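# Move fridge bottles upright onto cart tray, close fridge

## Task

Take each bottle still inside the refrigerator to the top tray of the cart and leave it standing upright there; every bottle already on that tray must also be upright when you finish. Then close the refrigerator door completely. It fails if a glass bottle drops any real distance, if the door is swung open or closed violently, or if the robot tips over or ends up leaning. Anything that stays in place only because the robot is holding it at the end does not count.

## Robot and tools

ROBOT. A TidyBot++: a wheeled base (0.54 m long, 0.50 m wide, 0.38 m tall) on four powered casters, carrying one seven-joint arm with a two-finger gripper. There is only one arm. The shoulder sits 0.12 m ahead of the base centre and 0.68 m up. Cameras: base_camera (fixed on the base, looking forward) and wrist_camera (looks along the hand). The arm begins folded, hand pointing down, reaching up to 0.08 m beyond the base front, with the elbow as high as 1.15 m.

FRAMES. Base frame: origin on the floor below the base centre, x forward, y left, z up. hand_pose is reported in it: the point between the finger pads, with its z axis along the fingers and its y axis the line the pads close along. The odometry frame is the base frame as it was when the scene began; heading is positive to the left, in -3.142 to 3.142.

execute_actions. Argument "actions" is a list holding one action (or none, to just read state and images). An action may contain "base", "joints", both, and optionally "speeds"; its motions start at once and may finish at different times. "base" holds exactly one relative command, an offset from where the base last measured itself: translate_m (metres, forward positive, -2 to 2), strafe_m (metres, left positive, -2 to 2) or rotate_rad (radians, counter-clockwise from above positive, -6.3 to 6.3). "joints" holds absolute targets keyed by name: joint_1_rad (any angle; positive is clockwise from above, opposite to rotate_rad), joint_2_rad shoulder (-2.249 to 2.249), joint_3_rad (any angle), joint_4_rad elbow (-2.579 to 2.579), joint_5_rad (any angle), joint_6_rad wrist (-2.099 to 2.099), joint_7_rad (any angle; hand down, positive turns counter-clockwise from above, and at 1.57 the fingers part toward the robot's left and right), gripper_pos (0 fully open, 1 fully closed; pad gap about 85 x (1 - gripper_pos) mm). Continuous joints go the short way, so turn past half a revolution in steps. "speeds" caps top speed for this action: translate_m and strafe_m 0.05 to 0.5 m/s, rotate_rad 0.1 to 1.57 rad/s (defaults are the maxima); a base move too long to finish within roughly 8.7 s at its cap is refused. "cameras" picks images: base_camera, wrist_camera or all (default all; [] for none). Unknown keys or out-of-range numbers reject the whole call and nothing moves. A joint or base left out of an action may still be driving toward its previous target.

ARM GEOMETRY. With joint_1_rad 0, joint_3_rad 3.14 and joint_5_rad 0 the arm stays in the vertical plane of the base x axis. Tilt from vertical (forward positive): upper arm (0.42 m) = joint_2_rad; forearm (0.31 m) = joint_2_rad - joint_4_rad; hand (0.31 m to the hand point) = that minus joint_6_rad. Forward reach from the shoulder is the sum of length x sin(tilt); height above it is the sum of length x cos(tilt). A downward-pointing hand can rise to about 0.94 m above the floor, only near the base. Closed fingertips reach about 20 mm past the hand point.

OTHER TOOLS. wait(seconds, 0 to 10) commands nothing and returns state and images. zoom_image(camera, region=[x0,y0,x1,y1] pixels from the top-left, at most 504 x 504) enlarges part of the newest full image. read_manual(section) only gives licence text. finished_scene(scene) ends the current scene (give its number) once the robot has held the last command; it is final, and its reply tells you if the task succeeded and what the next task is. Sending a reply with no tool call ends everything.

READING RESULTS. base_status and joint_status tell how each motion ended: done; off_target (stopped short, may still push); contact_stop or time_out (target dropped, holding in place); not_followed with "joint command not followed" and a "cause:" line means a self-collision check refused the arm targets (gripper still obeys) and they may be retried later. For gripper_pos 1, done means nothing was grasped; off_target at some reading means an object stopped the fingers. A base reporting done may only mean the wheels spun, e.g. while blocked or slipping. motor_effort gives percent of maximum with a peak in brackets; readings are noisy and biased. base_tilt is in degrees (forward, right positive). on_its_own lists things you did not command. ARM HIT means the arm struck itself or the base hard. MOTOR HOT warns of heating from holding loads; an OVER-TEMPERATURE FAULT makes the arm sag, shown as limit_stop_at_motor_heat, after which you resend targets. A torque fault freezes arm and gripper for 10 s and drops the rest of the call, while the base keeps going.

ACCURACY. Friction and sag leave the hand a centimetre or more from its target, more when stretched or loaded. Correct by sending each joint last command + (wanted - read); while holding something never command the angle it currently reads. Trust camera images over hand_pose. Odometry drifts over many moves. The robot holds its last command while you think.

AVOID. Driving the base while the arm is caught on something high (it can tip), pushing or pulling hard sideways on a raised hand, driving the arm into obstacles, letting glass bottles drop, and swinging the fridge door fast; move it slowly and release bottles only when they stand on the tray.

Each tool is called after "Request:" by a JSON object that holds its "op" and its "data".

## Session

Request:
{"op": "execute_actions", "data": {"actions": []}}

Scene clock: 0.00 s.
base_odometry: x=+0.000 y=+0.000 heading=+0.000 (m, m, rad; odometry frame)
base_tilt: forward=+0.3 right=+0.3 (deg)
base_status: not commanded
joint_positions: joint_1_rad=-0.021 joint_2_rad=-0.367 joint_3_rad=+3.148 joint_4_rad=-2.537 joint_5_rad=+0.007 joint_6_rad=-0.911 joint_7_rad=+1.590 gripper_pos=+0.000
joint_status: not commanded
motor_effort: joint_1_rad=+0 joint_2_rad=-2 joint_3_rad=+0 joint_4_rad=+18 joint_5_rad=-1 joint_6_rad=+2 joint_7_rad=+1 (%)
hand_pose: x=+0.2467 y=+0.0017 z=+0.5866 quat_wxyz=(+0.002, +0.999, +0.019, +0.030) (m; base frame)
pictures: base_camera, wrist_camera
Images, in order (width x height): base_camera 644x364, wrist_camera 644x476.

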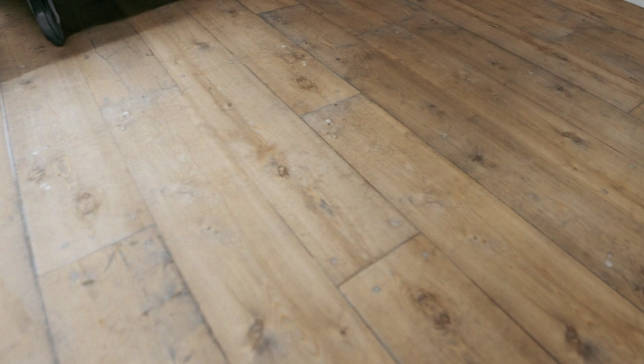

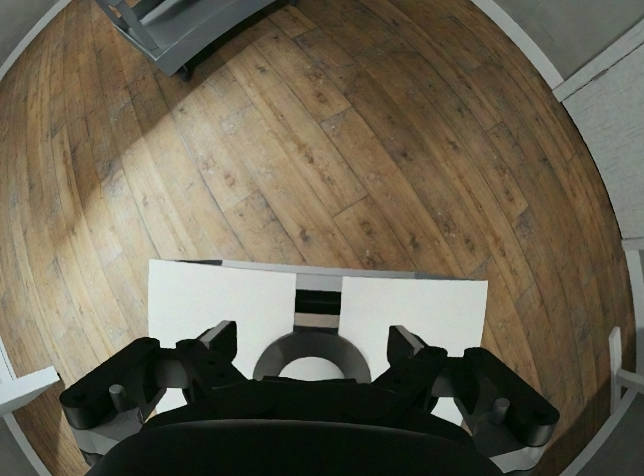

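Request:
{"op": "execute_actions", "data": {"actions": [{"joints":{"joint_6_rad":0.2,"joint_4_rad":-2.3,"joint_2_rad":-0.5,"joint_1_rad":-0.6}}]}}

Request:
{"op": "execute_actions", "data": {"actions": [{"joints":{"joint_1_rad":-2.2}}], "cameras": ["wrist_camera"]}}

Scene clock: 5.77 s.
base_odometry: x=+0.000 y=+0.000 heading=+0.000 (m, m, rad; odometry frame)
base_tilt: forward=+0.2 right=+0.3 (deg)
base_status: not commanded
joint_positions: joint_1_rad=-0.590 joint_2_rad=-0.483 joint_3_rad=+3.148 joint_4_rad=-2.315 joint_5_rad=+0.007 joint_6_rad=+0.160 joint_7_rad=+1.590 gripper_pos=+0.000
joint_status: all done
motor_effort: joint_1_rad=+0(0) joint_2_rad=-5(5) joint_3_rad=+0(0) joint_4_rad=+22(23) joint_5_rad=-1(1) joint_6_rad=+10(11) joint_7_rad=+1(1) (%)
hand_pose: x=+0.4672 y=+0.2313 z=+0.9418 quat_wxyz=(-0.186, +0.708, +0.222, +0.644) (m; base frame)
pictures: base_camera, wrist_camera
Images, in order (width x height): base_camera 644x364, wrist_camera 644x476.

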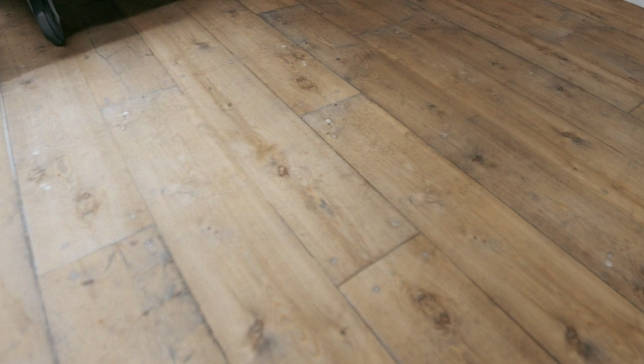

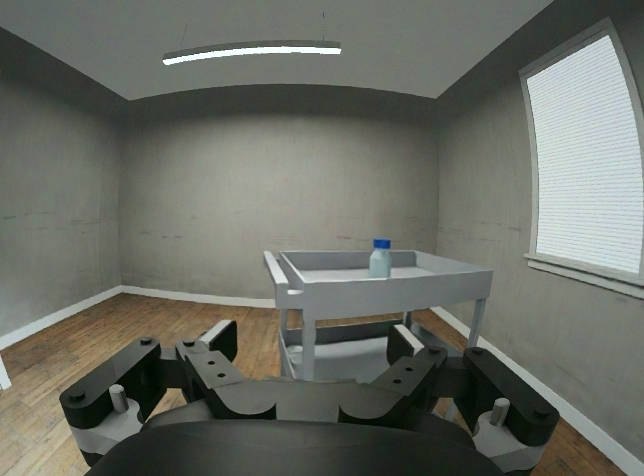

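Scene clock: 8.57 s.
base_odometry: x=+0.000 y=+0.000 heading=+0.000 (m, m, rad; odometry frame)
base_tilt: forward=+0.3 right=+0.3 (deg)
base_status: not commanded
joint_positions: joint_1_rad=-2.190 joint_2_rad=-0.483 joint_3_rad=+3.148 joint_4_rad=-2.315 joint_5_rad=+0.007 joint_6_rad=+0.160 joint_7_rad=+1.590 gripper_pos=+0.000
joint_status: all done
motor_effort: joint_1_rad=-1(1) joint_2_rad=-5(5) joint_3_rad=+0(1) joint_4_rad=+22(22) joint_5_rad=+0(1) joint_6_rad=+9(9) joint_7_rad=+0(1) (%)
hand_pose: x=-0.1223 y=+0.3413 z=+0.9418 quat_wxyz=(-0.592, +0.334, +0.663, +0.315) (m; base frame)
pictures: wrist_camera
Images, in order (width x height): wrist_camera 644x476.

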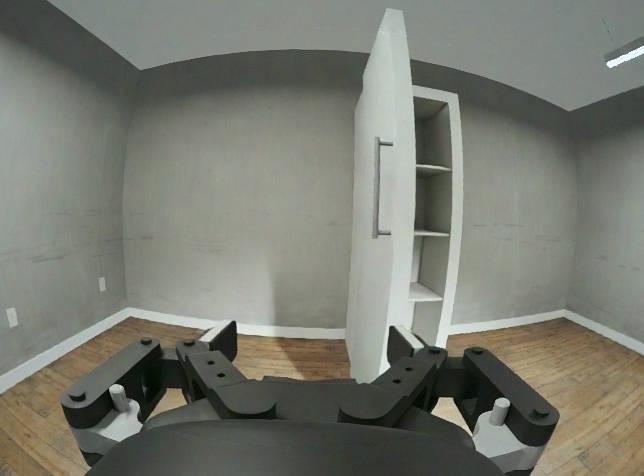

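Request:
{"op": "execute_actions", "data": {"actions": [{"base":{"rotate_rad":2.18},"joints":{"joint_1_rad":0,"joint_6_rad":0}}], "cameras": ["base_camera"]}}

Request:
{"op": "execute_actions", "data": {"actions": [{"base":{"translate_m":0.3}}], "cameras": []}}

Request:
{"op": "execute_actions", "data": {"actions": [{"base":{"strafe_m":-0.5},"joints":{"joint_1_rad":0.5}}]}}

Scene clock: 18.87 s.
base_odometry: x=+0.000 y=+0.000 heading=+2.179 (m, m, rad; odometry frame)
base_tilt: forward=+0.2 right=+0.3 (deg)
base_status: done
joint_positions: joint_1_rad=-0.010 joint_2_rad=-0.483 joint_3_rad=+3.148 joint_4_rad=-2.315 joint_5_rad=+0.007 joint_6_rad=+0.048 joint_7_rad=+1.590 gripper_pos=+0.000
joint_status: all done
motor_effort: joint_1_rad=+0(0) joint_2_rad=-5(6) joint_3_rad=+0(1) joint_4_rad=+22(22) joint_5_rad=-1(1) joint_6_rad=+9(10) joint_7_rad=+0(1) (%)
hand_pose: x=+0.5315 y=+0.0023 z=+0.9076 quat_wxyz=(+0.006, +0.778, +0.011, +0.628) (m; base frame)
pictures: base_camera
Images, in order (width x height): base_camera 644x364.

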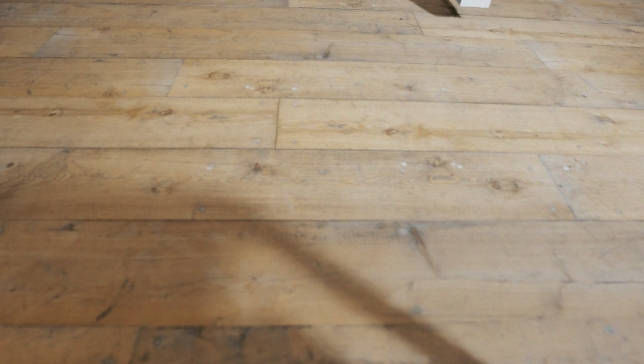

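Scene clock: 20.80 s.
base_odometry: x=-0.172 y=+0.246 heading=+2.180 (m, m, rad; odometry frame)
base_tilt: forward=+0.3 right=+0.4 (deg)
base_status: done
joint_positions: joint_1_rad=-0.010 joint_2_rad=-0.489 joint_3_rad=+3.148 joint_4_rad=-2.314 joint_5_rad=+0.007 joint_6_rad=+0.046 joint_7_rad=+1.590 gripper_pos=+0.000
joint_status: not commanded
motor_effort: joint_1_rad=+0(1) joint_2_rad=-5(7) joint_3_rad=+0(1) joint_4_rad=+22(23) joint_5_rad=+0(1) joint_6_rad=+9(10) joint_7_rad=+1(1) (%)
hand_pose: x=+0.5301 y=+0.0022 z=+0.9097 quat_wxyz=(+0.006, +0.777, +0.011, +0.630) (m; base frame)
pictures: none
No camera images: the call's "cameras" was empty. Leave "cameras" out to get every camera's image.

Scene clock: 23.17 s.
base_odometry: x=+0.238 y=+0.532 heading=+2.181 (m, m, rad; odometry frame)
base_tilt: forward=+0.3 right=+0.3 (deg)
base_status: done
joint_positions: joint_1_rad=+0.491 joint_2_rad=-0.489 joint_3_rad=+3.149 joint_4_rad=-2.314 joint_5_rad=+0.007 joint_6_rad=+0.045 joint_7_rad=+1.590 gripper_pos=+0.000
joint_status: all done
motor_effort: joint_1_rad=+0(1) joint_2_rad=-5(7) joint_3_rad=+0(2) joint_4_rad=+22(22) joint_5_rad=-1(1) joint_6_rad=+9(9) joint_7_rad=+1(1) (%)
hand_pose: x=+0.4805 y=-0.1957 z=+0.9097 quat_wxyz=(+0.162, +0.755, -0.182, +0.608) (m; base frame)
pictures: base_camera, wrist_camera
Images, in order (width x height): base_camera 644x364, wrist_camera 644x476.

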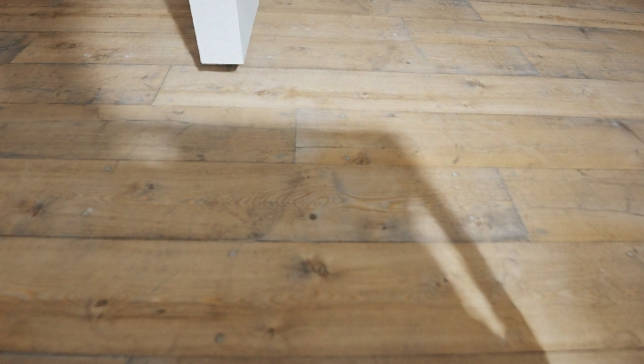

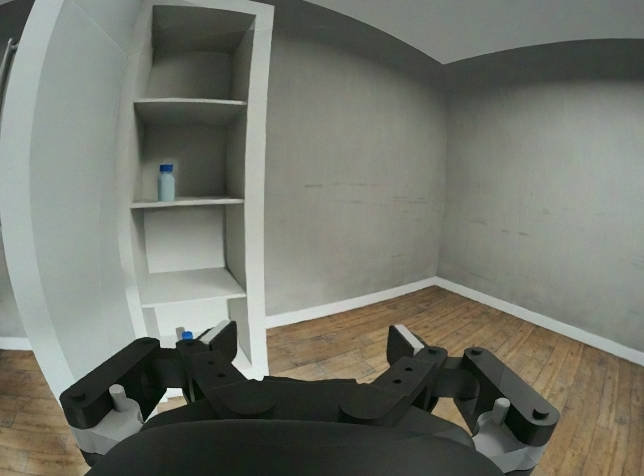

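Request:
{"op": "execute_actions", "data": {"actions": [{"base":{"translate_m":0.25},"joints":{"joint_1_rad":0,"joint_2_rad":-0.1,"joint_4_rad":-2.45,"joint_6_rad":0.4}}], "cameras": []}}

Request:
{"op": "execute_actions", "data": {"actions": [{"base":{"strafe_m":-0.2}}], "cameras": []}}

Request:
{"op": "execute_actions", "data": {"actions": [{"base":{"rotate_rad":-0.025}}]}}

Scene clock: 32.70 s.
base_odometry: x=+0.095 y=+0.738 heading=+2.180 (m, m, rad; odometry frame)
base_tilt: forward=+0.4 right=+0.3 (deg)
base_status: done
joint_positions: joint_1_rad=+0.009 joint_2_rad=-0.106 joint_3_rad=+3.149 joint_4_rad=-2.430 joint_5_rad=+0.007 joint_6_rad=+0.354 joint_7_rad=+1.590 gripper_pos=+0.000
joint_status: all done
motor_effort: joint_1_rad=-1(0) joint_2_rad=-14(16) joint_3_rad=+0(1) joint_4_rad=+18(23) joint_5_rad=-1(1) joint_6_rad=+9(10) joint_7_rad=+1(1) (%)
hand_pose: x=+0.5906 y=-0.0057 z=+0.7642 quat_wxyz=(+0.010, +0.833, +0.004, +0.553) (m; base frame)
pictures: none
No camera images: the call's "cameras" was empty. Leave "cameras" out to get every camera's image.

Scene clock: 34.33 s.
base_odometry: x=+0.259 y=+0.852 heading=+2.181 (m, m, rad; odometry frame)
base_tilt: forward=+0.3 right=+0.3 (deg)
base_status: done
joint_positions: joint_1_rad=+0.007 joint_2_rad=-0.106 joint_3_rad=+3.150 joint_4_rad=-2.431 joint_5_rad=+0.007 joint_6_rad=+0.354 joint_7_rad=+1.590 gripper_pos=+0.000
joint_status: not commanded
motor_effort: joint_1_rad=-1(2) joint_2_rad=-14(15) joint_3_rad=+0(2) joint_4_rad=+18(18) joint_5_rad=-1(0) joint_6_rad=+8(8) joint_7_rad=+1(1) (%)
hand_pose: x=+0.5903 y=-0.0052 z=+0.7637 quat_wxyz=(+0.010, +0.834, +0.005, +0.552) (m; base frame)
pictures: none
No camera images: the call's "cameras" was empty. Leave "cameras" out to get every camera's image.

Scene clock: 34.93 s.
base_odometry: x=+0.259 y=+0.853 heading=+2.156 (m, m, rad; odometry frame)
base_tilt: forward=+0.3 right=+0.4 (deg)
base_status: done
joint_positions: joint_1_rad=+0.006 joint_2_rad=-0.106 joint_3_rad=+3.150 joint_4_rad=-2.431 joint_5_rad=+0.007 joint_6_rad=+0.354 joint_7_rad=+1.590 gripper_pos=+0.000
joint_status: not commanded
motor_effort: joint_1_rad=+0(2) joint_2_rad=-14(16) joint_3_rad=+0(1) joint_4_rad=+18(18) joint_5_rad=-1(2) joint_6_rad=+9(8) joint_7_rad=+0(1) (%)
hand_pose: x=+0.5903 y=-0.0047 z=+0.7636 quat_wxyz=(+0.010, +0.834, +0.005, +0.552) (m; base frame)
pictures: base_camera, wrist_camera
Images, in order (width x height): base_camera 644x364, wrist_camera 644x476.

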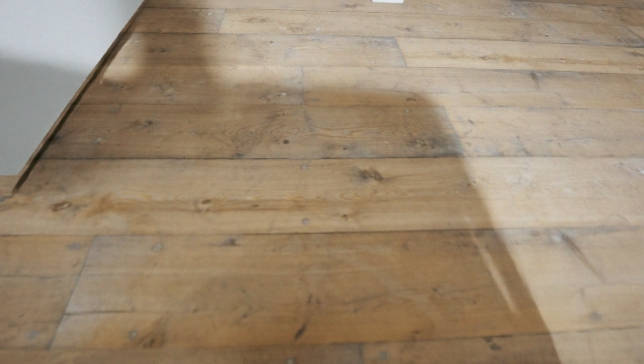

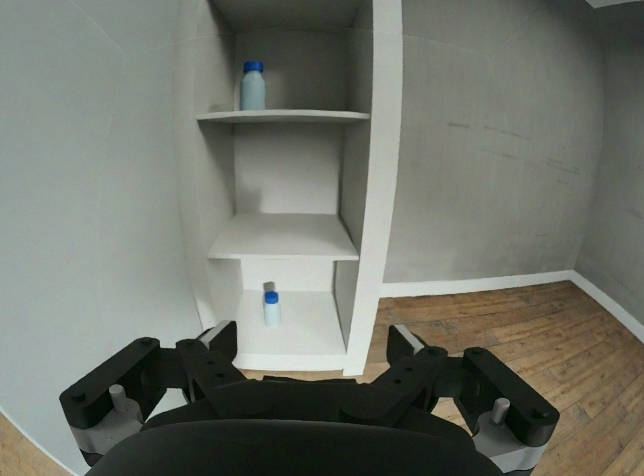

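Request:
{"op": "execute_actions", "data": {"actions": [{"base":{"strafe_m":0.07},"joints":{"joint_1_rad":-0.12,"joint_2_rad":0.55,"joint_4_rad":-0.64,"joint_6_rad":-0.9}}], "cameras": []}}

Request:
{"op": "execute_actions", "data": {"actions": [{"base":{"translate_m":0.15}}]}}

Scene clock: 45.50 s.
base_odometry: x=+0.201 y=+0.814 heading=+2.155 (m, m, rad; odometry frame)
base_tilt: forward=+0.4 right=+0.3 (deg)
base_status: done
joint_positions: joint_1_rad=-0.108 joint_2_rad=+0.530 joint_3_rad=+3.150 joint_4_rad=-0.658 joint_5_rad=+0.007 joint_6_rad=-0.852 joint_7_rad=+1.590 gripper_pos=+0.000
joint_status: all done
motor_effort: joint_1_rad=-1(1) joint_2_rad=-41(41) joint_3_rad=-1(2) joint_4_rad=+21(22) joint_5_rad=-1(1) joint_6_rad=+8(9) joint_7_rad=+1(1) (%)
hand_pose: x=+0.8968 y=+0.0795 z=+1.0217 quat_wxyz=(-0.016, +0.850, +0.053, +0.523) (m; base frame)
pictures: none
No camera images: the call's "cameras" was empty. Leave "cameras" out to get every camera's image.

Scene clock: 46.97 s.
base_odometry: x=+0.117 y=+0.939 heading=+2.156 (m, m, rad; odometry frame)
base_tilt: forward=+0.4 right=+0.3 (deg)
base_status: done
joint_positions: joint_1_rad=-0.110 joint_2_rad=+0.548 joint_3_rad=+3.150 joint_4_rad=-0.656 joint_5_rad=+0.007 joint_6_rad=-0.855 joint_7_rad=+1.590 gripper_pos=+0.000
joint_status: not commanded
motor_effort: joint_1_rad=-1(3) joint_2_rad=-41(44) joint_3_rad=-1(2) joint_4_rad=+21(22) joint_5_rad=-1(0) joint_6_rad=+9(9) joint_7_rad=+1(0) (%)
hand_pose: x=+0.9023 y=+0.0819 z=+1.0078 quat_wxyz=(-0.016, +0.855, +0.054, +0.515) (m; base frame)
pictures: base_camera, wrist_camera
Images, in order (width x height): base_camera 644x364, wrist_camera 644x476.

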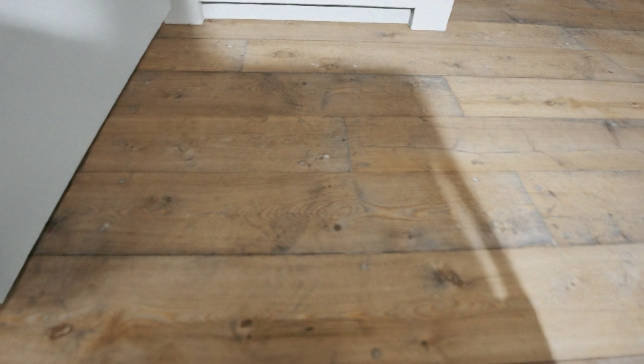

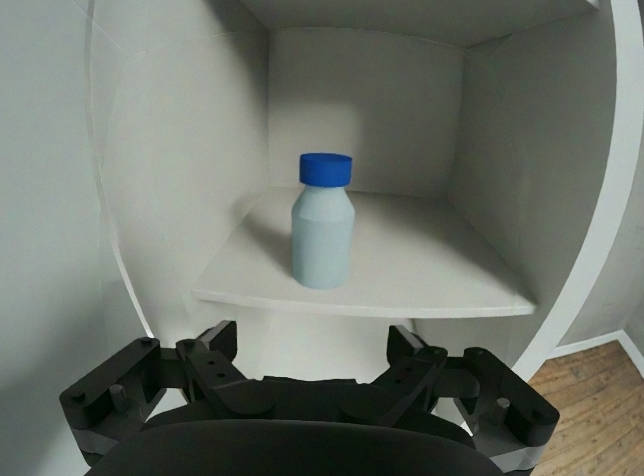

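Request:
{"op": "execute_actions", "data": {"actions": [{"base":{"translate_m":0.12},"joints":{"joint_1_rad":-0.135,"joint_2_rad":0.575},"speeds":{"translate_m":0.15}}], "cameras": ["wrist_camera"]}}

Scene clock: 52.20 s.
base_odometry: x=+0.051 y=+1.039 heading=+2.156 (m, m, rad; odometry frame)
base_tilt: forward=+0.3 right=+0.3 (deg)
base_status: done
joint_positions: joint_1_rad=-0.128 joint_2_rad=+0.566 joint_3_rad=+3.150 joint_4_rad=-0.655 joint_5_rad=+0.007 joint_6_rad=-0.856 joint_7_rad=+1.590 gripper_pos=+0.000
joint_status: all done
motor_effort: joint_1_rad=+0(3) joint_2_rad=-42(44) joint_3_rad=-1(2) joint_4_rad=+21(22) joint_5_rad=+0(2) joint_6_rad=+9(9) joint_7_rad=+1(1) (%)
hand_pose: x=+0.9065 y=+0.0969 z=+0.9934 quat_wxyz=(-0.020, +0.859, +0.062, +0.507) (m; base frame)
pictures: wrist_camera
Images, in order (width x height): wrist_camera 644x476.

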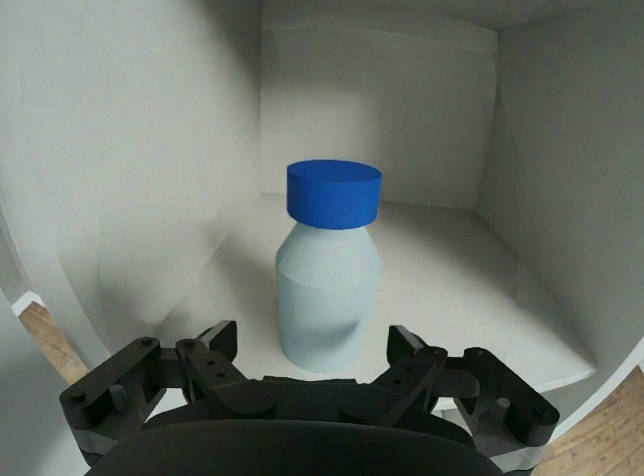

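Request:
{"op": "execute_actions", "data": {"actions": [{"base":{"translate_m":0.072},"speeds":{"translate_m":0.1}}], "cameras": ["wrist_camera"]}}

Request:
{"op": "execute_actions", "data": {"actions": [{"joints":{"gripper_pos":1}}], "cameras": ["wrist_camera"]}}

Scene clock: 57.53 s.
base_odometry: x=+0.011 y=+1.099 heading=+2.157 (m, m, rad; odometry frame)
base_tilt: forward=+0.3 right=+0.4 (deg)
base_status: done
joint_positions: joint_1_rad=-0.129 joint_2_rad=+0.570 joint_3_rad=+3.150 joint_4_rad=-0.655 joint_5_rad=+0.007 joint_6_rad=-0.856 joint_7_rad=+1.590 gripper_pos=+0.000
joint_status: not commanded
motor_effort: joint_1_rad=-1(4) joint_2_rad=-42(45) joint_3_rad=-1(2) joint_4_rad=+21(22) joint_5_rad=-1(0) joint_6_rad=+8(9) joint_7_rad=+1(1) (%)
hand_pose: x=+0.9074 y=+0.0980 z=+0.9908 quat_wxyz=(-0.021, +0.860, +0.063, +0.506) (m; base frame)
pictures: wrist_camera
Images, in order (width x height): wrist_camera 644x476.

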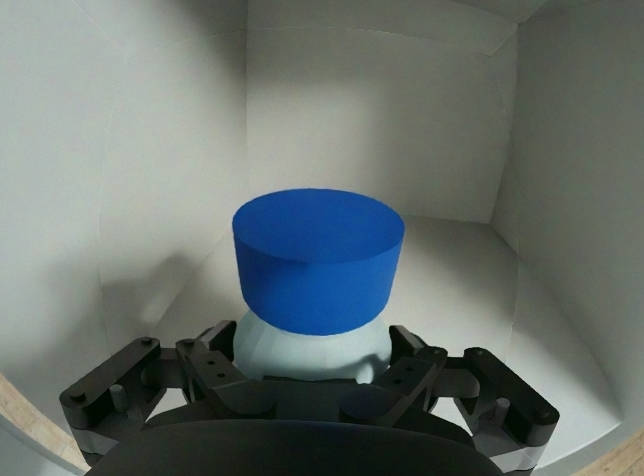

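Scene clock: 58.63 s.
base_odometry: x=+0.011 y=+1.099 heading=+2.157 (m, m, rad; odometry frame)
base_tilt: forward=+0.3 right=+0.3 (deg)
base_status: not commanded
joint_positions: joint_1_rad=-0.129 joint_2_rad=+0.570 joint_3_rad=+3.150 joint_4_rad=-0.654 joint_5_rad=+0.007 joint_6_rad=-0.856 joint_7_rad=+1.590 gripper_pos=+0.227
joint_status: gripper_pos off_target (ended at +0.227, target +1.000)
motor_effort: joint_1_rad=-1(1) joint_2_rad=-41(42) joint_3_rad=-1(1) joint_4_rad=+21(21) joint_5_rad=-1(1) joint_6_rad=+9(9) joint_7_rad=+1(1) (%)
hand_pose: x=+0.9074 y=+0.0980 z=+0.9911 quat_wxyz=(-0.021, +0.860, +0.063, +0.506) (m; base frame)
pictures: wrist_camera
Images, in order (width x height): wrist_camera 644x476.

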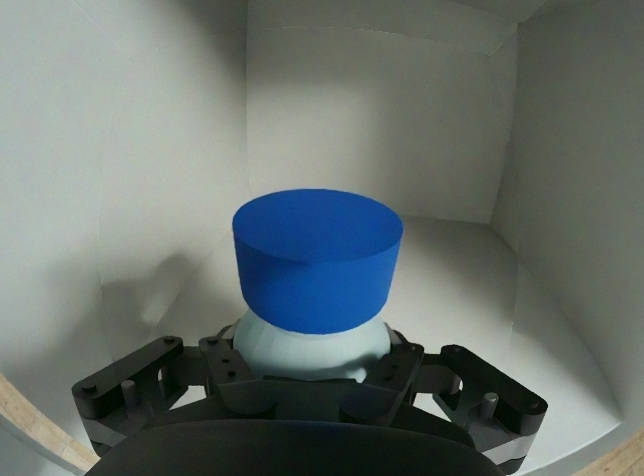

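Request:
{"op": "execute_actions", "data": {"actions": [{"joints":{"joint_2_rad":0.49}}], "cameras": []}}

Request:
{"op": "execute_actions", "data": {"actions": [{"base":{"translate_m":-0.45},"speeds":{"translate_m":0.35}}], "cameras": []}}

Request:
{"op": "execute_actions", "data": {"actions": [{"joints":{"joint_1_rad":0,"joint_2_rad":-0.45,"joint_4_rad":-1.6,"joint_6_rad":-0.8}}], "cameras": []}}

Request:
{"op": "execute_actions", "data": {"actions": [{"joints":{"joint_1_rad":1.6}}], "cameras": ["wrist_camera"]}}

Scene clock: 64.33 s.
base_odometry: x=+0.011 y=+1.099 heading=+2.157 (m, m, rad; odometry frame)
base_tilt: forward=+0.3 right=+0.3 (deg)
base_status: not commanded
joint_positions: joint_1_rad=-0.129 joint_2_rad=+0.538 joint_3_rad=+3.150 joint_4_rad=-0.657 joint_5_rad=+0.007 joint_6_rad=-0.877 joint_7_rad=+1.590 gripper_pos=+0.227
joint_status: joint_2_rad off_target (ended at +0.538, target +0.490)
motor_effort: joint_1_rad=+0(1) joint_2_rad=-47(49) joint_3_rad=-1(1) joint_4_rad=+25(26) joint_5_rad=+0(2) joint_6_rad=+12(12) joint_7_rad=+1(1) (%)
hand_pose: x=+0.8943 y=+0.0962 z=+1.0086 quat_wxyz=(-0.021, +0.858, +0.062, +0.509) (m; base frame)
pictures: none
No camera images: the call's "cameras" was empty. Leave "cameras" out to get every camera's image.

Scene clock: 66.80 s.
base_odometry: x=+0.260 y=+0.723 heading=+2.157 (m, m, rad; odometry frame)
base_tilt: forward=+0.3 right=+0.4 (deg)
base_status: done
joint_positions: joint_1_rad=-0.131 joint_2_rad=+0.525 joint_3_rad=+3.150 joint_4_rad=-0.657 joint_5_rad=+0.007 joint_6_rad=-0.881 joint_7_rad=+1.590 gripper_pos=+0.227
joint_status: not commanded
motor_effort: joint_1_rad=+0(7) joint_2_rad=-45(52) joint_3_rad=-1(4) joint_4_rad=+25(27) joint_5_rad=+0(2) joint_6_rad=+12(14) joint_7_rad=+1(1) (%)
hand_pose: x=+0.8891 y=+0.0967 z=+1.0179 quat_wxyz=(-0.021, +0.856, +0.063, +0.513) (m; base frame)
pictures: none
No camera images: the call's "cameras" was empty. Leave "cameras" out to get every camera's image.

Scene clock: 69.17 s.
base_odometry: x=+0.260 y=+0.723 heading=+2.157 (m, m, rad; odometry frame)
base_tilt: forward=+0.3 right=+0.4 (deg)
base_status: not commanded
joint_positions: joint_1_rad=-0.013 joint_2_rad=-0.422 joint_3_rad=+3.150 joint_4_rad=-1.607 joint_5_rad=+0.007 joint_6_rad=-0.871 joint_7_rad=+1.590 gripper_pos=+0.227
joint_status: joint_6_rad off_target (ended at -0.871, target -0.800); the others done
motor_effort: joint_1_rad=+0(0) joint_2_rad=-9(48) joint_3_rad=+0(1) joint_4_rad=+26(27) joint_5_rad=-1(1) joint_6_rad=+12(13) joint_7_rad=+1(1) (%)
hand_pose: x=+0.5135 y=+0.0006 z=+1.0385 quat_wxyz=(+0.006, +0.856, +0.010, +0.516) (m; base frame)
pictures: none
No camera images: the call's "cameras" was empty. Leave "cameras" out to get every camera's image.

Scene clock: 71.97 s.
base_odometry: x=+0.260 y=+0.723 heading=+2.157 (m, m, rad; odometry frame)
base_tilt: forward=+0.3 right=+0.3 (deg)
base_status: not commanded
joint_positions: joint_1_rad=+1.591 joint_2_rad=-0.422 joint_3_rad=+3.150 joint_4_rad=-1.607 joint_5_rad=+0.007 joint_6_rad=-0.869 joint_7_rad=+1.590 gripper_pos=+0.227
joint_status: all done
motor_effort: joint_1_rad=+0(0) joint_2_rad=-9(9) joint_3_rad=+0(1) joint_4_rad=+25(25) joint_5_rad=-1(1) joint_6_rad=+12(11) joint_7_rad=+1(1) (%)
hand_pose: x=+0.1067 y=-0.3945 z=+1.0390 quat_wxyz=(+0.375, +0.603, -0.608, +0.355) (m; base frame)
pictures: wrist_camera
Images, in order (width x height): wrist_camera 644x476.

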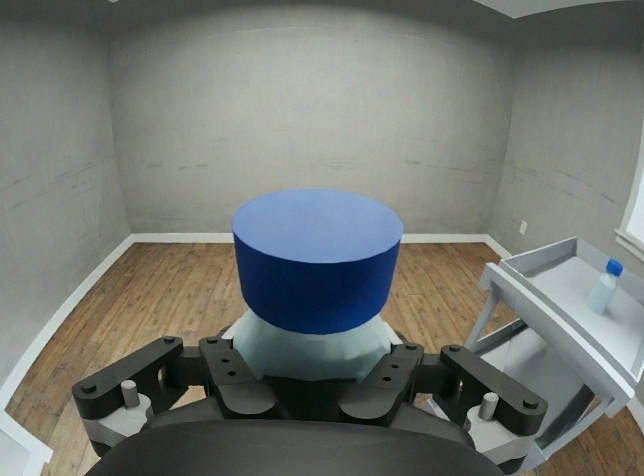

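Request:
{"op": "execute_actions", "data": {"actions": [{"base":{"strafe_m":0.1}}], "cameras": []}}

Request:
{"op": "execute_actions", "data": {"actions": [{"base":{"translate_m":-0.55},"speeds":{"translate_m":0.3}}]}}

Scene clock: 84.33 s.
base_odometry: x=+0.177 y=+0.668 heading=+2.157 (m, m, rad; odometry frame)
base_tilt: forward=+0.2 right=+0.3 (deg)
base_status: done
joint_positions: joint_1_rad=+1.591 joint_2_rad=-0.436 joint_3_rad=+3.150 joint_4_rad=-1.608 joint_5_rad=+0.007 joint_6_rad=-0.867 joint_7_rad=+1.590 gripper_pos=+0.227
joint_status: not commanded
motor_effort: joint_1_rad=+0(0) joint_2_rad=-8(15) joint_3_rad=+0(2) joint_4_rad=+25(27) joint_5_rad=-1(1) joint_6_rad=+12(13) joint_7_rad=+1(1) (%)
hand_pose: x=+0.1068 y=-0.3896 z=+1.0447 quat_wxyz=(+0.380, +0.600, -0.605, +0.360) (m; base frame)
pictures: none
No camera images: the call's "cameras" was empty. Leave "cameras" out to get every camera's image.

Scene clock: 87.13 s.
base_odometry: x=+0.481 y=+0.209 heading=+2.157 (m, m, rad; odometry frame)
base_tilt: forward=+0.3 right=+0.3 (deg)
base_status: done
joint_positions: joint_1_rad=+1.591 joint_2_rad=-0.436 joint_3_rad=+3.149 joint_4_rad=-1.608 joint_5_rad=+0.007 joint_6_rad=-0.867 joint_7_rad=+1.590 gripper_pos=+0.227
joint_status: not commanded
motor_effort: joint_1_rad=+0(1) joint_2_rad=-8(9) joint_3_rad=+0(4) joint_4_rad=+25(25) joint_5_rad=-1(1) joint_6_rad=+12(12) joint_7_rad=+1(0) (%)
hand_pose: x=+0.1070 y=-0.3897 z=+1.0448 quat_wxyz=(+0.380, +0.600, -0.605, +0.360) (m; base frame)
pictures: base_camera, wrist_camera
Images, in order (width x height): base_camera 644x364, wrist_camera 644x476.

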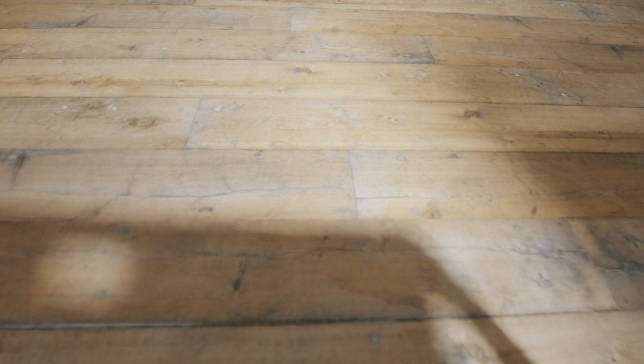

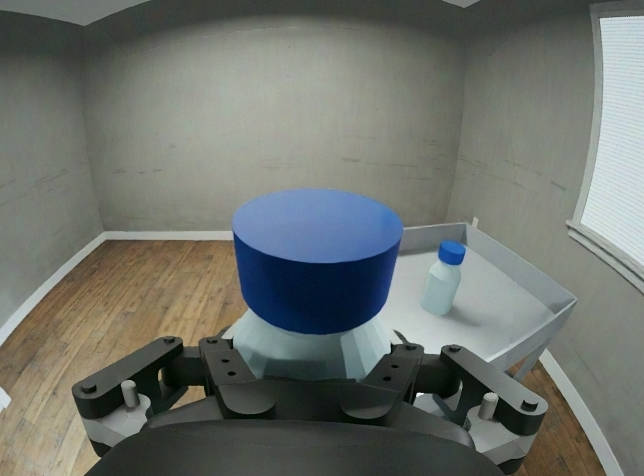

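Request:
{"op": "execute_actions", "data": {"actions": [{"base":{"translate_m":-0.05},"joints":{"joint_1_rad":1.57,"joint_2_rad":0.1,"joint_4_rad":-1.1,"joint_6_rad":-0.8}}], "cameras": []}}

Request:
{"op": "execute_actions", "data": {"actions": [{"joints":{"joint_2_rad":0.3,"joint_4_rad":-1.25,"joint_6_rad":-0.45}}], "cameras": ["wrist_camera"]}}

Scene clock: 95.87 s.
base_odometry: x=+0.508 y=+0.168 heading=+2.157 (m, m, rad; odometry frame)
base_tilt: forward=+0.3 right=+0.3 (deg)
base_status: done
joint_positions: joint_1_rad=+1.583 joint_2_rad=+0.127 joint_3_rad=+3.152 joint_4_rad=-1.142 joint_5_rad=+0.007 joint_6_rad=-0.865 joint_7_rad=+1.590 gripper_pos=+0.227
joint_status: joint_4_rad off_target (ended at -1.142, target -1.100); joint_6_rad off_target (ended at -0.865, target -0.800); the others done
motor_effort: joint_1_rad=-1(2) joint_2_rad=-31(34) joint_3_rad=-1(2) joint_4_rad=+25(26) joint_5_rad=-1(1) joint_6_rad=+11(13) joint_7_rad=+1(1) (%)
hand_pose: x=+0.1055 y=-0.6167 z=+1.0258 quat_wxyz=(+0.351, +0.619, -0.620, +0.331) (m; base frame)
pictures: none
No camera images: the call's "cameras" was empty. Leave "cameras" out to get every camera's image.

Scene clock: 97.47 s.
base_odometry: x=+0.508 y=+0.168 heading=+2.157 (m, m, rad; odometry frame)
base_tilt: forward=+0.3 right=+0.4 (deg)
base_status: not commanded
joint_positions: joint_1_rad=+1.583 joint_2_rad=+0.338 joint_3_rad=+3.152 joint_4_rad=-1.271 joint_5_rad=+0.007 joint_6_rad=-0.519 joint_7_rad=+1.590 gripper_pos=+0.227
joint_status: joint_6_rad off_target (ended at -0.519, target -0.450); the others done
motor_effort: joint_1_rad=+0(0) joint_2_rad=-39(47) joint_3_rad=+0(1) joint_4_rad=+26(29) joint_5_rad=-1(1) joint_6_rad=+11(13) joint_7_rad=+0(0) (%)
hand_pose: x=+0.1046 y=-0.7178 z=+0.9023 quat_wxyz=(+0.353, +0.619, -0.617, +0.333) (m; base frame)
pictures: wrist_camera
Images, in order (width x height): wrist_camera 644x476.

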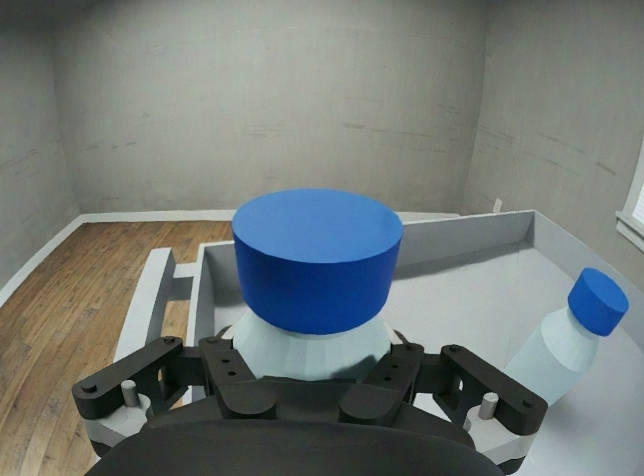

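Request:
{"op": "execute_actions", "data": {"actions": [{"base":{"translate_m":-0.025},"joints":{"joint_4_rad":-1.34,"joint_6_rad":-0.36}}], "cameras": ["wrist_camera"]}}

Request:
{"op": "execute_actions", "data": {"actions": [{"joints":{"joint_4_rad":-1.385,"joint_6_rad":-0.315}}], "cameras": ["wrist_camera"]}}

Scene clock: 102.00 s.
base_odometry: x=+0.522 y=+0.146 heading=+2.157 (m, m, rad; odometry frame)
base_tilt: forward=+0.3 right=+0.3 (deg)
base_status: done
joint_positions: joint_1_rad=+1.576 joint_2_rad=+0.337 joint_3_rad=+3.152 joint_4_rad=-1.352 joint_5_rad=+0.007 joint_6_rad=-0.430 joint_7_rad=+1.590 gripper_pos=+0.227
joint_status: joint_6_rad off_target (ended at -0.430, target -0.360); the others done
motor_effort: joint_1_rad=+0(3) joint_2_rad=-40(43) joint_3_rad=+0(3) joint_4_rad=+26(27) joint_5_rad=+0(1) joint_6_rad=+11(12) joint_7_rad=+1(1) (%)
hand_pose: x=+0.1094 y=-0.7170 z=+0.8793 quat_wxyz=(+0.355, +0.620, -0.613, +0.337) (m; base frame)
pictures: wrist_camera
Images, in order (width x height): wrist_camera 644x476.

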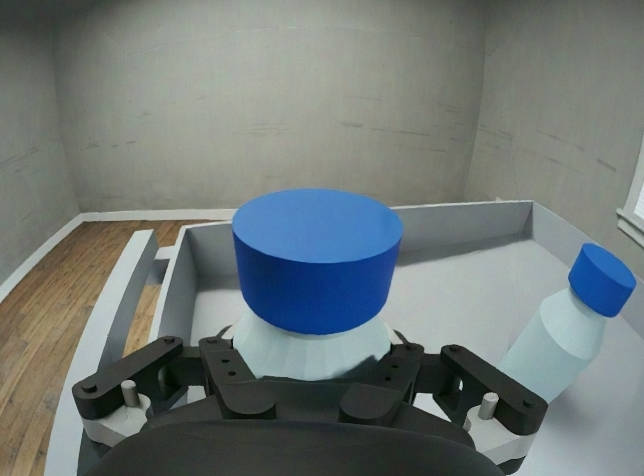

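Scene clock: 102.73 s.
base_odometry: x=+0.522 y=+0.146 heading=+2.157 (m, m, rad; odometry frame)
base_tilt: forward=+0.3 right=+0.4 (deg)
base_status: not commanded
joint_positions: joint_1_rad=+1.576 joint_2_rad=+0.337 joint_3_rad=+3.152 joint_4_rad=-1.395 joint_5_rad=+0.007 joint_6_rad=-0.384 joint_7_rad=+1.590 gripper_pos=+0.227
joint_status: joint_6_rad off_target (ended at -0.384, target -0.315); the others done
motor_effort: joint_1_rad=-1(0) joint_2_rad=-40(42) joint_3_rad=+0(1) joint_4_rad=+26(27) joint_5_rad=-1(0) joint_6_rad=+11(13) joint_7_rad=+1(1) (%)
hand_pose: x=+0.1094 y=-0.7157 z=+0.8670 quat_wxyz=(+0.356, +0.620, -0.613, +0.338) (m; base frame)
pictures: wrist_camera
Images, in order (width x height): wrist_camera 644x476.

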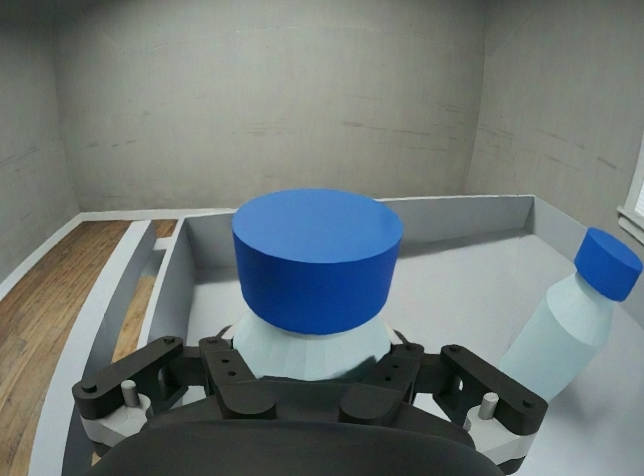

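Request:
{"op": "execute_actions", "data": {"actions": [{"joints":{"joint_4_rad":-1.42,"joint_6_rad":-0.28}}], "cameras": []}}

Request:
{"op": "execute_actions", "data": {"actions": [{"joints":{"gripper_pos":0,"joint_6_rad":-0.33}}], "cameras": ["wrist_camera"]}}

Request:
{"op": "execute_actions", "data": {"actions": [{"joints":{"joint_2_rad":0.05,"joint_4_rad":-1.62,"joint_6_rad":-0.4}}], "cameras": ["wrist_camera"]}}

Scene clock: 107.83 s.
base_odometry: x=+0.522 y=+0.146 heading=+2.157 (m, m, rad; odometry frame)
base_tilt: forward=+0.3 right=+0.4 (deg)
base_status: not commanded
joint_positions: joint_1_rad=+1.576 joint_2_rad=+0.337 joint_3_rad=+3.152 joint_4_rad=-1.428 joint_5_rad=+0.007 joint_6_rad=-0.349 joint_7_rad=+1.590 gripper_pos=+0.227
joint_status: joint_6_rad off_target (ended at -0.349, target -0.280); the others done
motor_effort: joint_1_rad=-1(1) joint_2_rad=-40(41) joint_3_rad=-1(0) joint_4_rad=+26(27) joint_5_rad=-1(1) joint_6_rad=+12(11) joint_7_rad=+1(1) (%)
hand_pose: x=+0.1095 y=-0.7141 z=+0.8570 quat_wxyz=(+0.356, +0.619, -0.612, +0.338) (m; base frame)
pictures: none
No camera images: the call's "cameras" was empty. Leave "cameras" out to get every camera's image.

Scene clock: 109.10 s.
base_odometry: x=+0.522 y=+0.146 heading=+2.157 (m, m, rad; odometry frame)
base_tilt: forward=+0.2 right=+0.3 (deg)
base_status: not commanded
joint_positions: joint_1_rad=+1.576 joint_2_rad=+0.310 joint_3_rad=+3.152 joint_4_rad=-1.426 joint_5_rad=+0.007 joint_6_rad=-0.349 joint_7_rad=+1.590 gripper_pos=+0.000
joint_status: all done
motor_effort: joint_1_rad=+0(1) joint_2_rad=-34(40) joint_3_rad=+0(1) joint_4_rad=+22(26) joint_5_rad=-1(0) joint_6_rad=+8(10) joint_7_rad=+1(1) (%)
hand_pose: x=+0.1095 y=-0.7096 z=+0.8777 quat_wxyz=(+0.365, +0.614, -0.607, +0.347) (m; base frame)
pictures: wrist_camera
Images, in order (width x height): wrist_camera 644x476.

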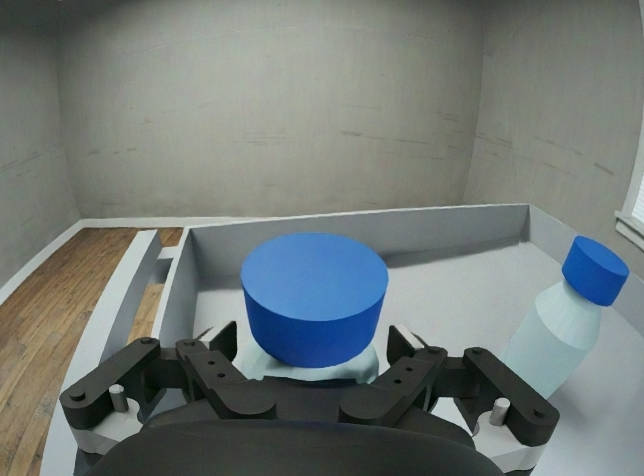

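Scene clock: 110.63 s.
base_odometry: x=+0.522 y=+0.146 heading=+2.157 (m, m, rad; odometry frame)
base_tilt: forward=+0.3 right=+0.3 (deg)
base_status: not commanded
joint_positions: joint_1_rad=+1.576 joint_2_rad=+0.050 joint_3_rad=+3.152 joint_4_rad=-1.600 joint_5_rad=+0.007 joint_6_rad=-0.352 joint_7_rad=+1.590 gripper_pos=+0.000
joint_status: all done
motor_effort: joint_1_rad=+0(0) joint_2_rad=-25(36) joint_3_rad=-1(1) joint_4_rad=+22(22) joint_5_rad=+0(1) joint_6_rad=+8(9) joint_7_rad=+1(0) (%)
hand_pose: x=+0.1101 y=-0.6171 z=+0.9470 quat_wxyz=(+0.390, +0.598, -0.593, +0.373) (m; base frame)
pictures: wrist_camera
Images, in order (width x height): wrist_camera 644x476.

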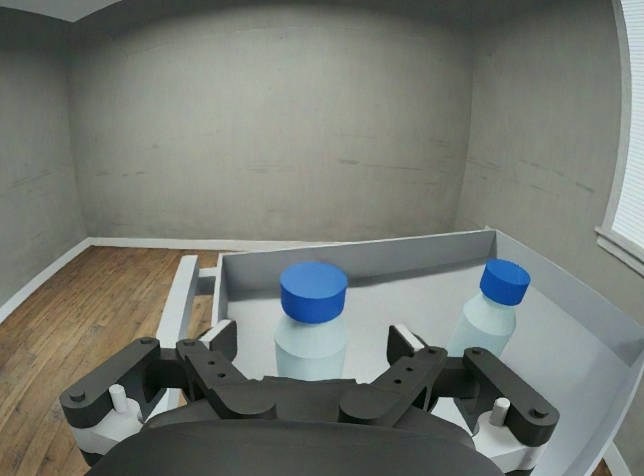

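Request:
{"op": "execute_actions", "data": {"actions": [{"joints":{"joint_2_rad":-0.4,"joint_4_rad":-1.7,"joint_6_rad":-0.7}}], "cameras": []}}

Request:
{"op": "execute_actions", "data": {"actions": [{"base":{"translate_m":0.6},"joints":{"joint_1_rad":0.7}}], "cameras": []}}

Request:
{"op": "execute_actions", "data": {"actions": [{"base":{"strafe_m":-0.1},"joints":{"joint_1_rad":-0.1}}], "cameras": []}}

Request:
{"op": "execute_actions", "data": {"actions": [{"joints":{"joint_2_rad":1.42,"joint_4_rad":-1.25,"joint_6_rad":0.8}}]}}

Scene clock: 128.50 s.
base_odometry: x=+0.522 y=+0.146 heading=+2.157 (m, m, rad; odometry frame)
base_tilt: forward=+0.3 right=+0.3 (deg)
base_status: not commanded
joint_positions: joint_1_rad=+1.576 joint_2_rad=-0.399 joint_3_rad=+3.152 joint_4_rad=-1.681 joint_5_rad=+0.007 joint_6_rad=-0.653 joint_7_rad=+1.590 gripper_pos=+0.000
joint_status: all done
motor_effort: joint_1_rad=+0(1) joint_2_rad=-8(26) joint_3_rad=+0(0) joint_4_rad=+22(23) joint_5_rad=-2(1) joint_6_rad=+9(9) joint_7_rad=+1(1) (%)
hand_pose: x=+0.1111 y=-0.4289 z=+1.0483 quat_wxyz=(+0.409, +0.584, -0.581, +0.393) (m; base frame)
pictures: none
No camera images: the call's "cameras" was empty. Leave "cameras" out to get every camera's image.

Scene clock: 131.17 s.
base_odometry: x=+0.189 y=+0.646 heading=+2.157 (m, m, rad; odometry frame)
base_tilt: forward=+0.4 right=+0.4 (deg)
base_status: done
joint_positions: joint_1_rad=+0.708 joint_2_rad=-0.398 joint_3_rad=+3.151 joint_4_rad=-1.685 joint_5_rad=+0.007 joint_6_rad=-0.656 joint_7_rad=+1.590 gripper_pos=+0.000
joint_status: all done
motor_effort: joint_1_rad=+0(2) joint_2_rad=-7(13) joint_3_rad=+0(3) joint_4_rad=+22(23) joint_5_rad=+0(2) joint_6_rad=+9(8) joint_7_rad=+1(1) (%)
hand_pose: x=+0.4411 y=-0.2829 z=+1.0449 quat_wxyz=(+0.205, +0.776, -0.282, +0.526) (m; base frame)
pictures: none
No camera images: the call's "cameras" was empty. Leave "cameras" out to get every camera's image.

Scene clock: 133.23 s.
base_odometry: x=+0.273 y=+0.702 heading=+2.158 (m, m, rad; odometry frame)
base_tilt: forward=+0.3 right=+0.3 (deg)
base_status: done
joint_positions: joint_1_rad=-0.090 joint_2_rad=-0.398 joint_3_rad=+3.151 joint_4_rad=-1.685 joint_5_rad=+0.007 joint_6_rad=-0.657 joint_7_rad=+1.590 gripper_pos=+0.000
joint_status: all done
motor_effort: joint_1_rad=+0(1) joint_2_rad=-7(10) joint_3_rad=+0(2) joint_4_rad=+22(22) joint_5_rad=-1(1) joint_6_rad=+9(9) joint_7_rad=+2(1) (%)
hand_pose: x=+0.5462 y=+0.0338 z=+1.0443 quat_wxyz=(-0.016, +0.825, +0.042, +0.563) (m; base frame)
pictures: none
No camera images: the call's "cameras" was empty. Leave "cameras" out to get every camera's image.

Scene clock: 136.47 s.
base_odometry: x=+0.273 y=+0.702 heading=+2.158 (m, m, rad; odometry frame)
base_tilt: forward=+0.4 right=+0.4 (deg)
base_status: not commanded
joint_positions: joint_1_rad=-0.090 joint_2_rad=+1.412 joint_3_rad=+3.151 joint_4_rad=-1.269 joint_5_rad=+0.007 joint_6_rad=+0.752 joint_7_rad=+1.590 gripper_pos=+0.000
joint_status: all done
motor_effort: joint_1_rad=+0(0) joint_2_rad=-51(55) joint_3_rad=-1(1) joint_4_rad=+13(22) joint_5_rad=+0(0) joint_6_rad=+8(10) joint_7_rad=+1(1) (%)
hand_pose: x=+0.9623 y=+0.0751 z=+0.3572 quat_wxyz=(-0.017, +0.820, +0.051, +0.569) (m; base frame)
pictures: base_camera, wrist_camera
Images, in order (width x height): base_camera 644x364, wrist_camera 644x476.

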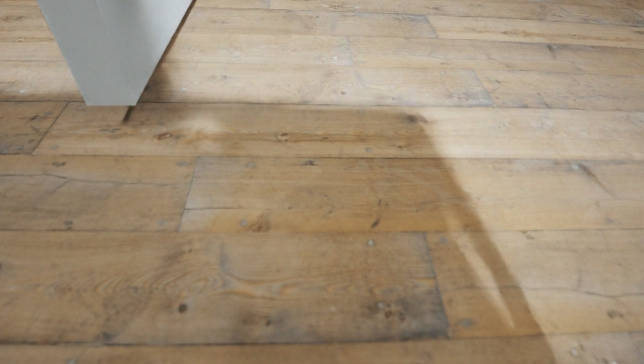

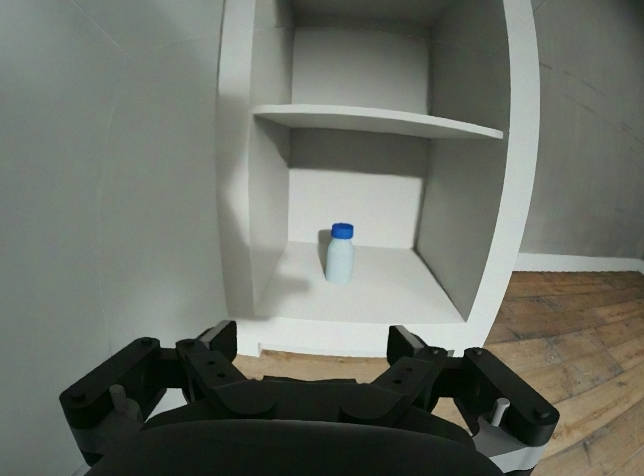

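Request:
{"op": "execute_actions", "data": {"actions": [{"base":{"translate_m":0.3},"joints":{"joint_2_rad":1.66,"joint_4_rad":-1.09,"joint_6_rad":0.9},"speeds":{"translate_m":0.25}}]}}

Scene clock: 144.63 s.
base_odometry: x=+0.107 y=+0.952 heading=+2.157 (m, m, rad; odometry frame)
base_tilt: forward=+0.3 right=+0.3 (deg)
base_status: done
joint_positions: joint_1_rad=-0.091 joint_2_rad=+1.664 joint_3_rad=+3.151 joint_4_rad=-1.102 joint_5_rad=+0.007 joint_6_rad=+0.854 joint_7_rad=+1.590 gripper_pos=+0.000
joint_status: all done
motor_effort: joint_1_rad=+0(1) joint_2_rad=-50(55) joint_3_rad=-1(1) joint_4_rad=+12(14) joint_5_rad=-1(1) joint_6_rad=+9(10) joint_7_rad=+0(1) (%)
hand_pose: x=+0.9435 y=+0.0753 z=+0.2465 quat_wxyz=(-0.018, +0.815, +0.052, +0.577) (m; base frame)
pictures: base_camera, wrist_camera
Images, in order (width x height): base_camera 644x364, wrist_camera 644x476.

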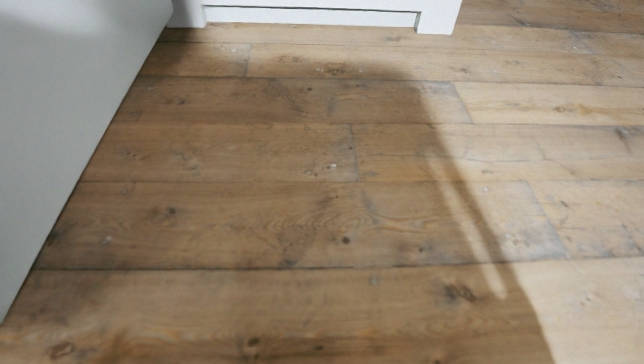

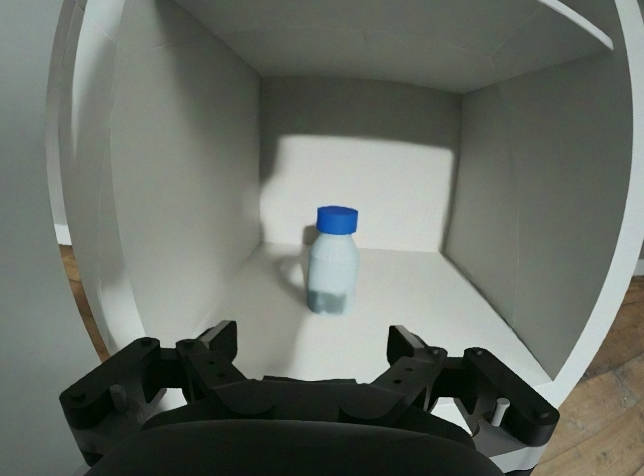

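Request:
{"op": "execute_actions", "data": {"actions": [{"base":{"translate_m":0.16},"speeds":{"translate_m":0.2}}], "cameras": ["wrist_camera"]}}

Scene clock: 153.67 s.
base_odometry: x=+0.073 y=+1.004 heading=+2.158 (m, m, rad; odometry frame)
base_tilt: forward=+0.4 right=+0.3 (deg)
base_status: translate_m time_out (by the wheels' count: +0.062 of +0.160)
joint_positions: joint_1_rad=-0.094 joint_2_rad=+1.658 joint_3_rad=+3.152 joint_4_rad=-1.092 joint_5_rad=+0.007 joint_6_rad=+0.861 joint_7_rad=+1.590 gripper_pos=+0.000
joint_status: not commanded
motor_effort: joint_1_rad=+0(5) joint_2_rad=-49(63) joint_3_rad=-1(3) joint_4_rad=+11(15) joint_5_rad=-2(0) joint_6_rad=+9(12) joint_7_rad=+1(0) (%)
hand_pose: x=+0.9499 y=+0.0779 z=+0.2566 quat_wxyz=(-0.019, +0.809, +0.053, +0.586) (m; base frame)
pictures: wrist_camera
Images, in order (width x height): wrist_camera 644x476.

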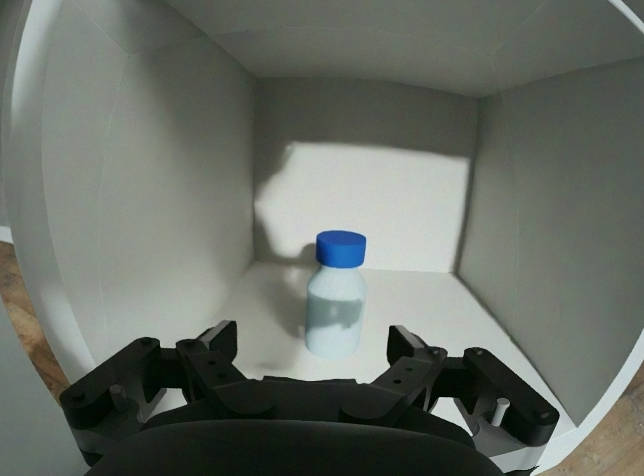

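Request:
{"op": "execute_actions", "data": {"actions": [{"base":{"translate_m":-0.03}}]}}

Scene clock: 161.03 s.
base_odometry: x=+0.089 y=+0.979 heading=+2.157 (m, m, rad; odometry frame)
base_tilt: forward=+0.4 right=+0.3 (deg)
base_status: done
joint_positions: joint_1_rad=-0.094 joint_2_rad=+1.659 joint_3_rad=+3.152 joint_4_rad=-1.092 joint_5_rad=+0.007 joint_6_rad=+0.861 joint_7_rad=+1.590 gripper_pos=+0.000
joint_status: not commanded
motor_effort: joint_1_rad=+0(1) joint_2_rad=-50(52) joint_3_rad=-1(1) joint_4_rad=+12(13) joint_5_rad=+0(1) joint_6_rad=+9(9) joint_7_rad=+1(1) (%)
hand_pose: x=+0.9496 y=+0.0779 z=+0.2561 quat_wxyz=(-0.019, +0.809, +0.053, +0.585) (m; base frame)
pictures: base_camera, wrist_camera
Images, in order (width x height): base_camera 644x364, wrist_camera 644x476.

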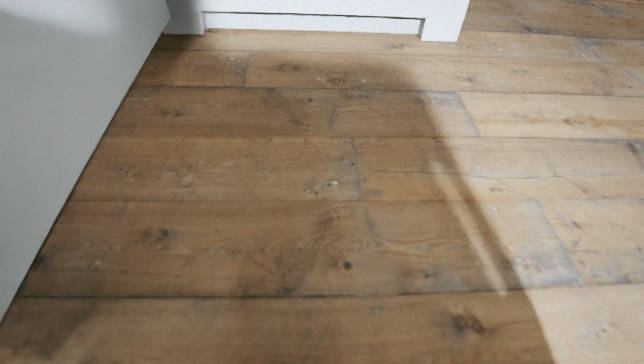

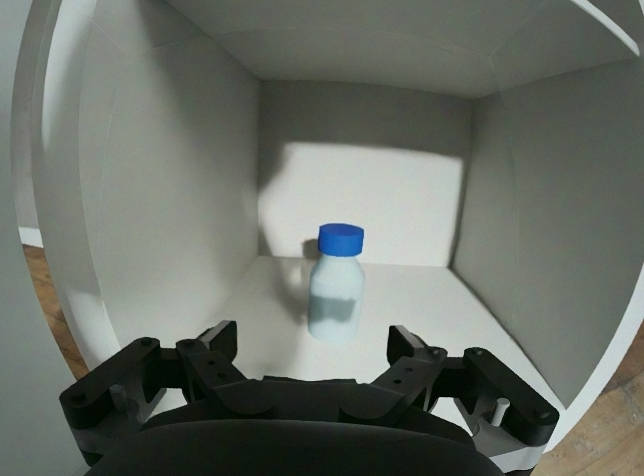

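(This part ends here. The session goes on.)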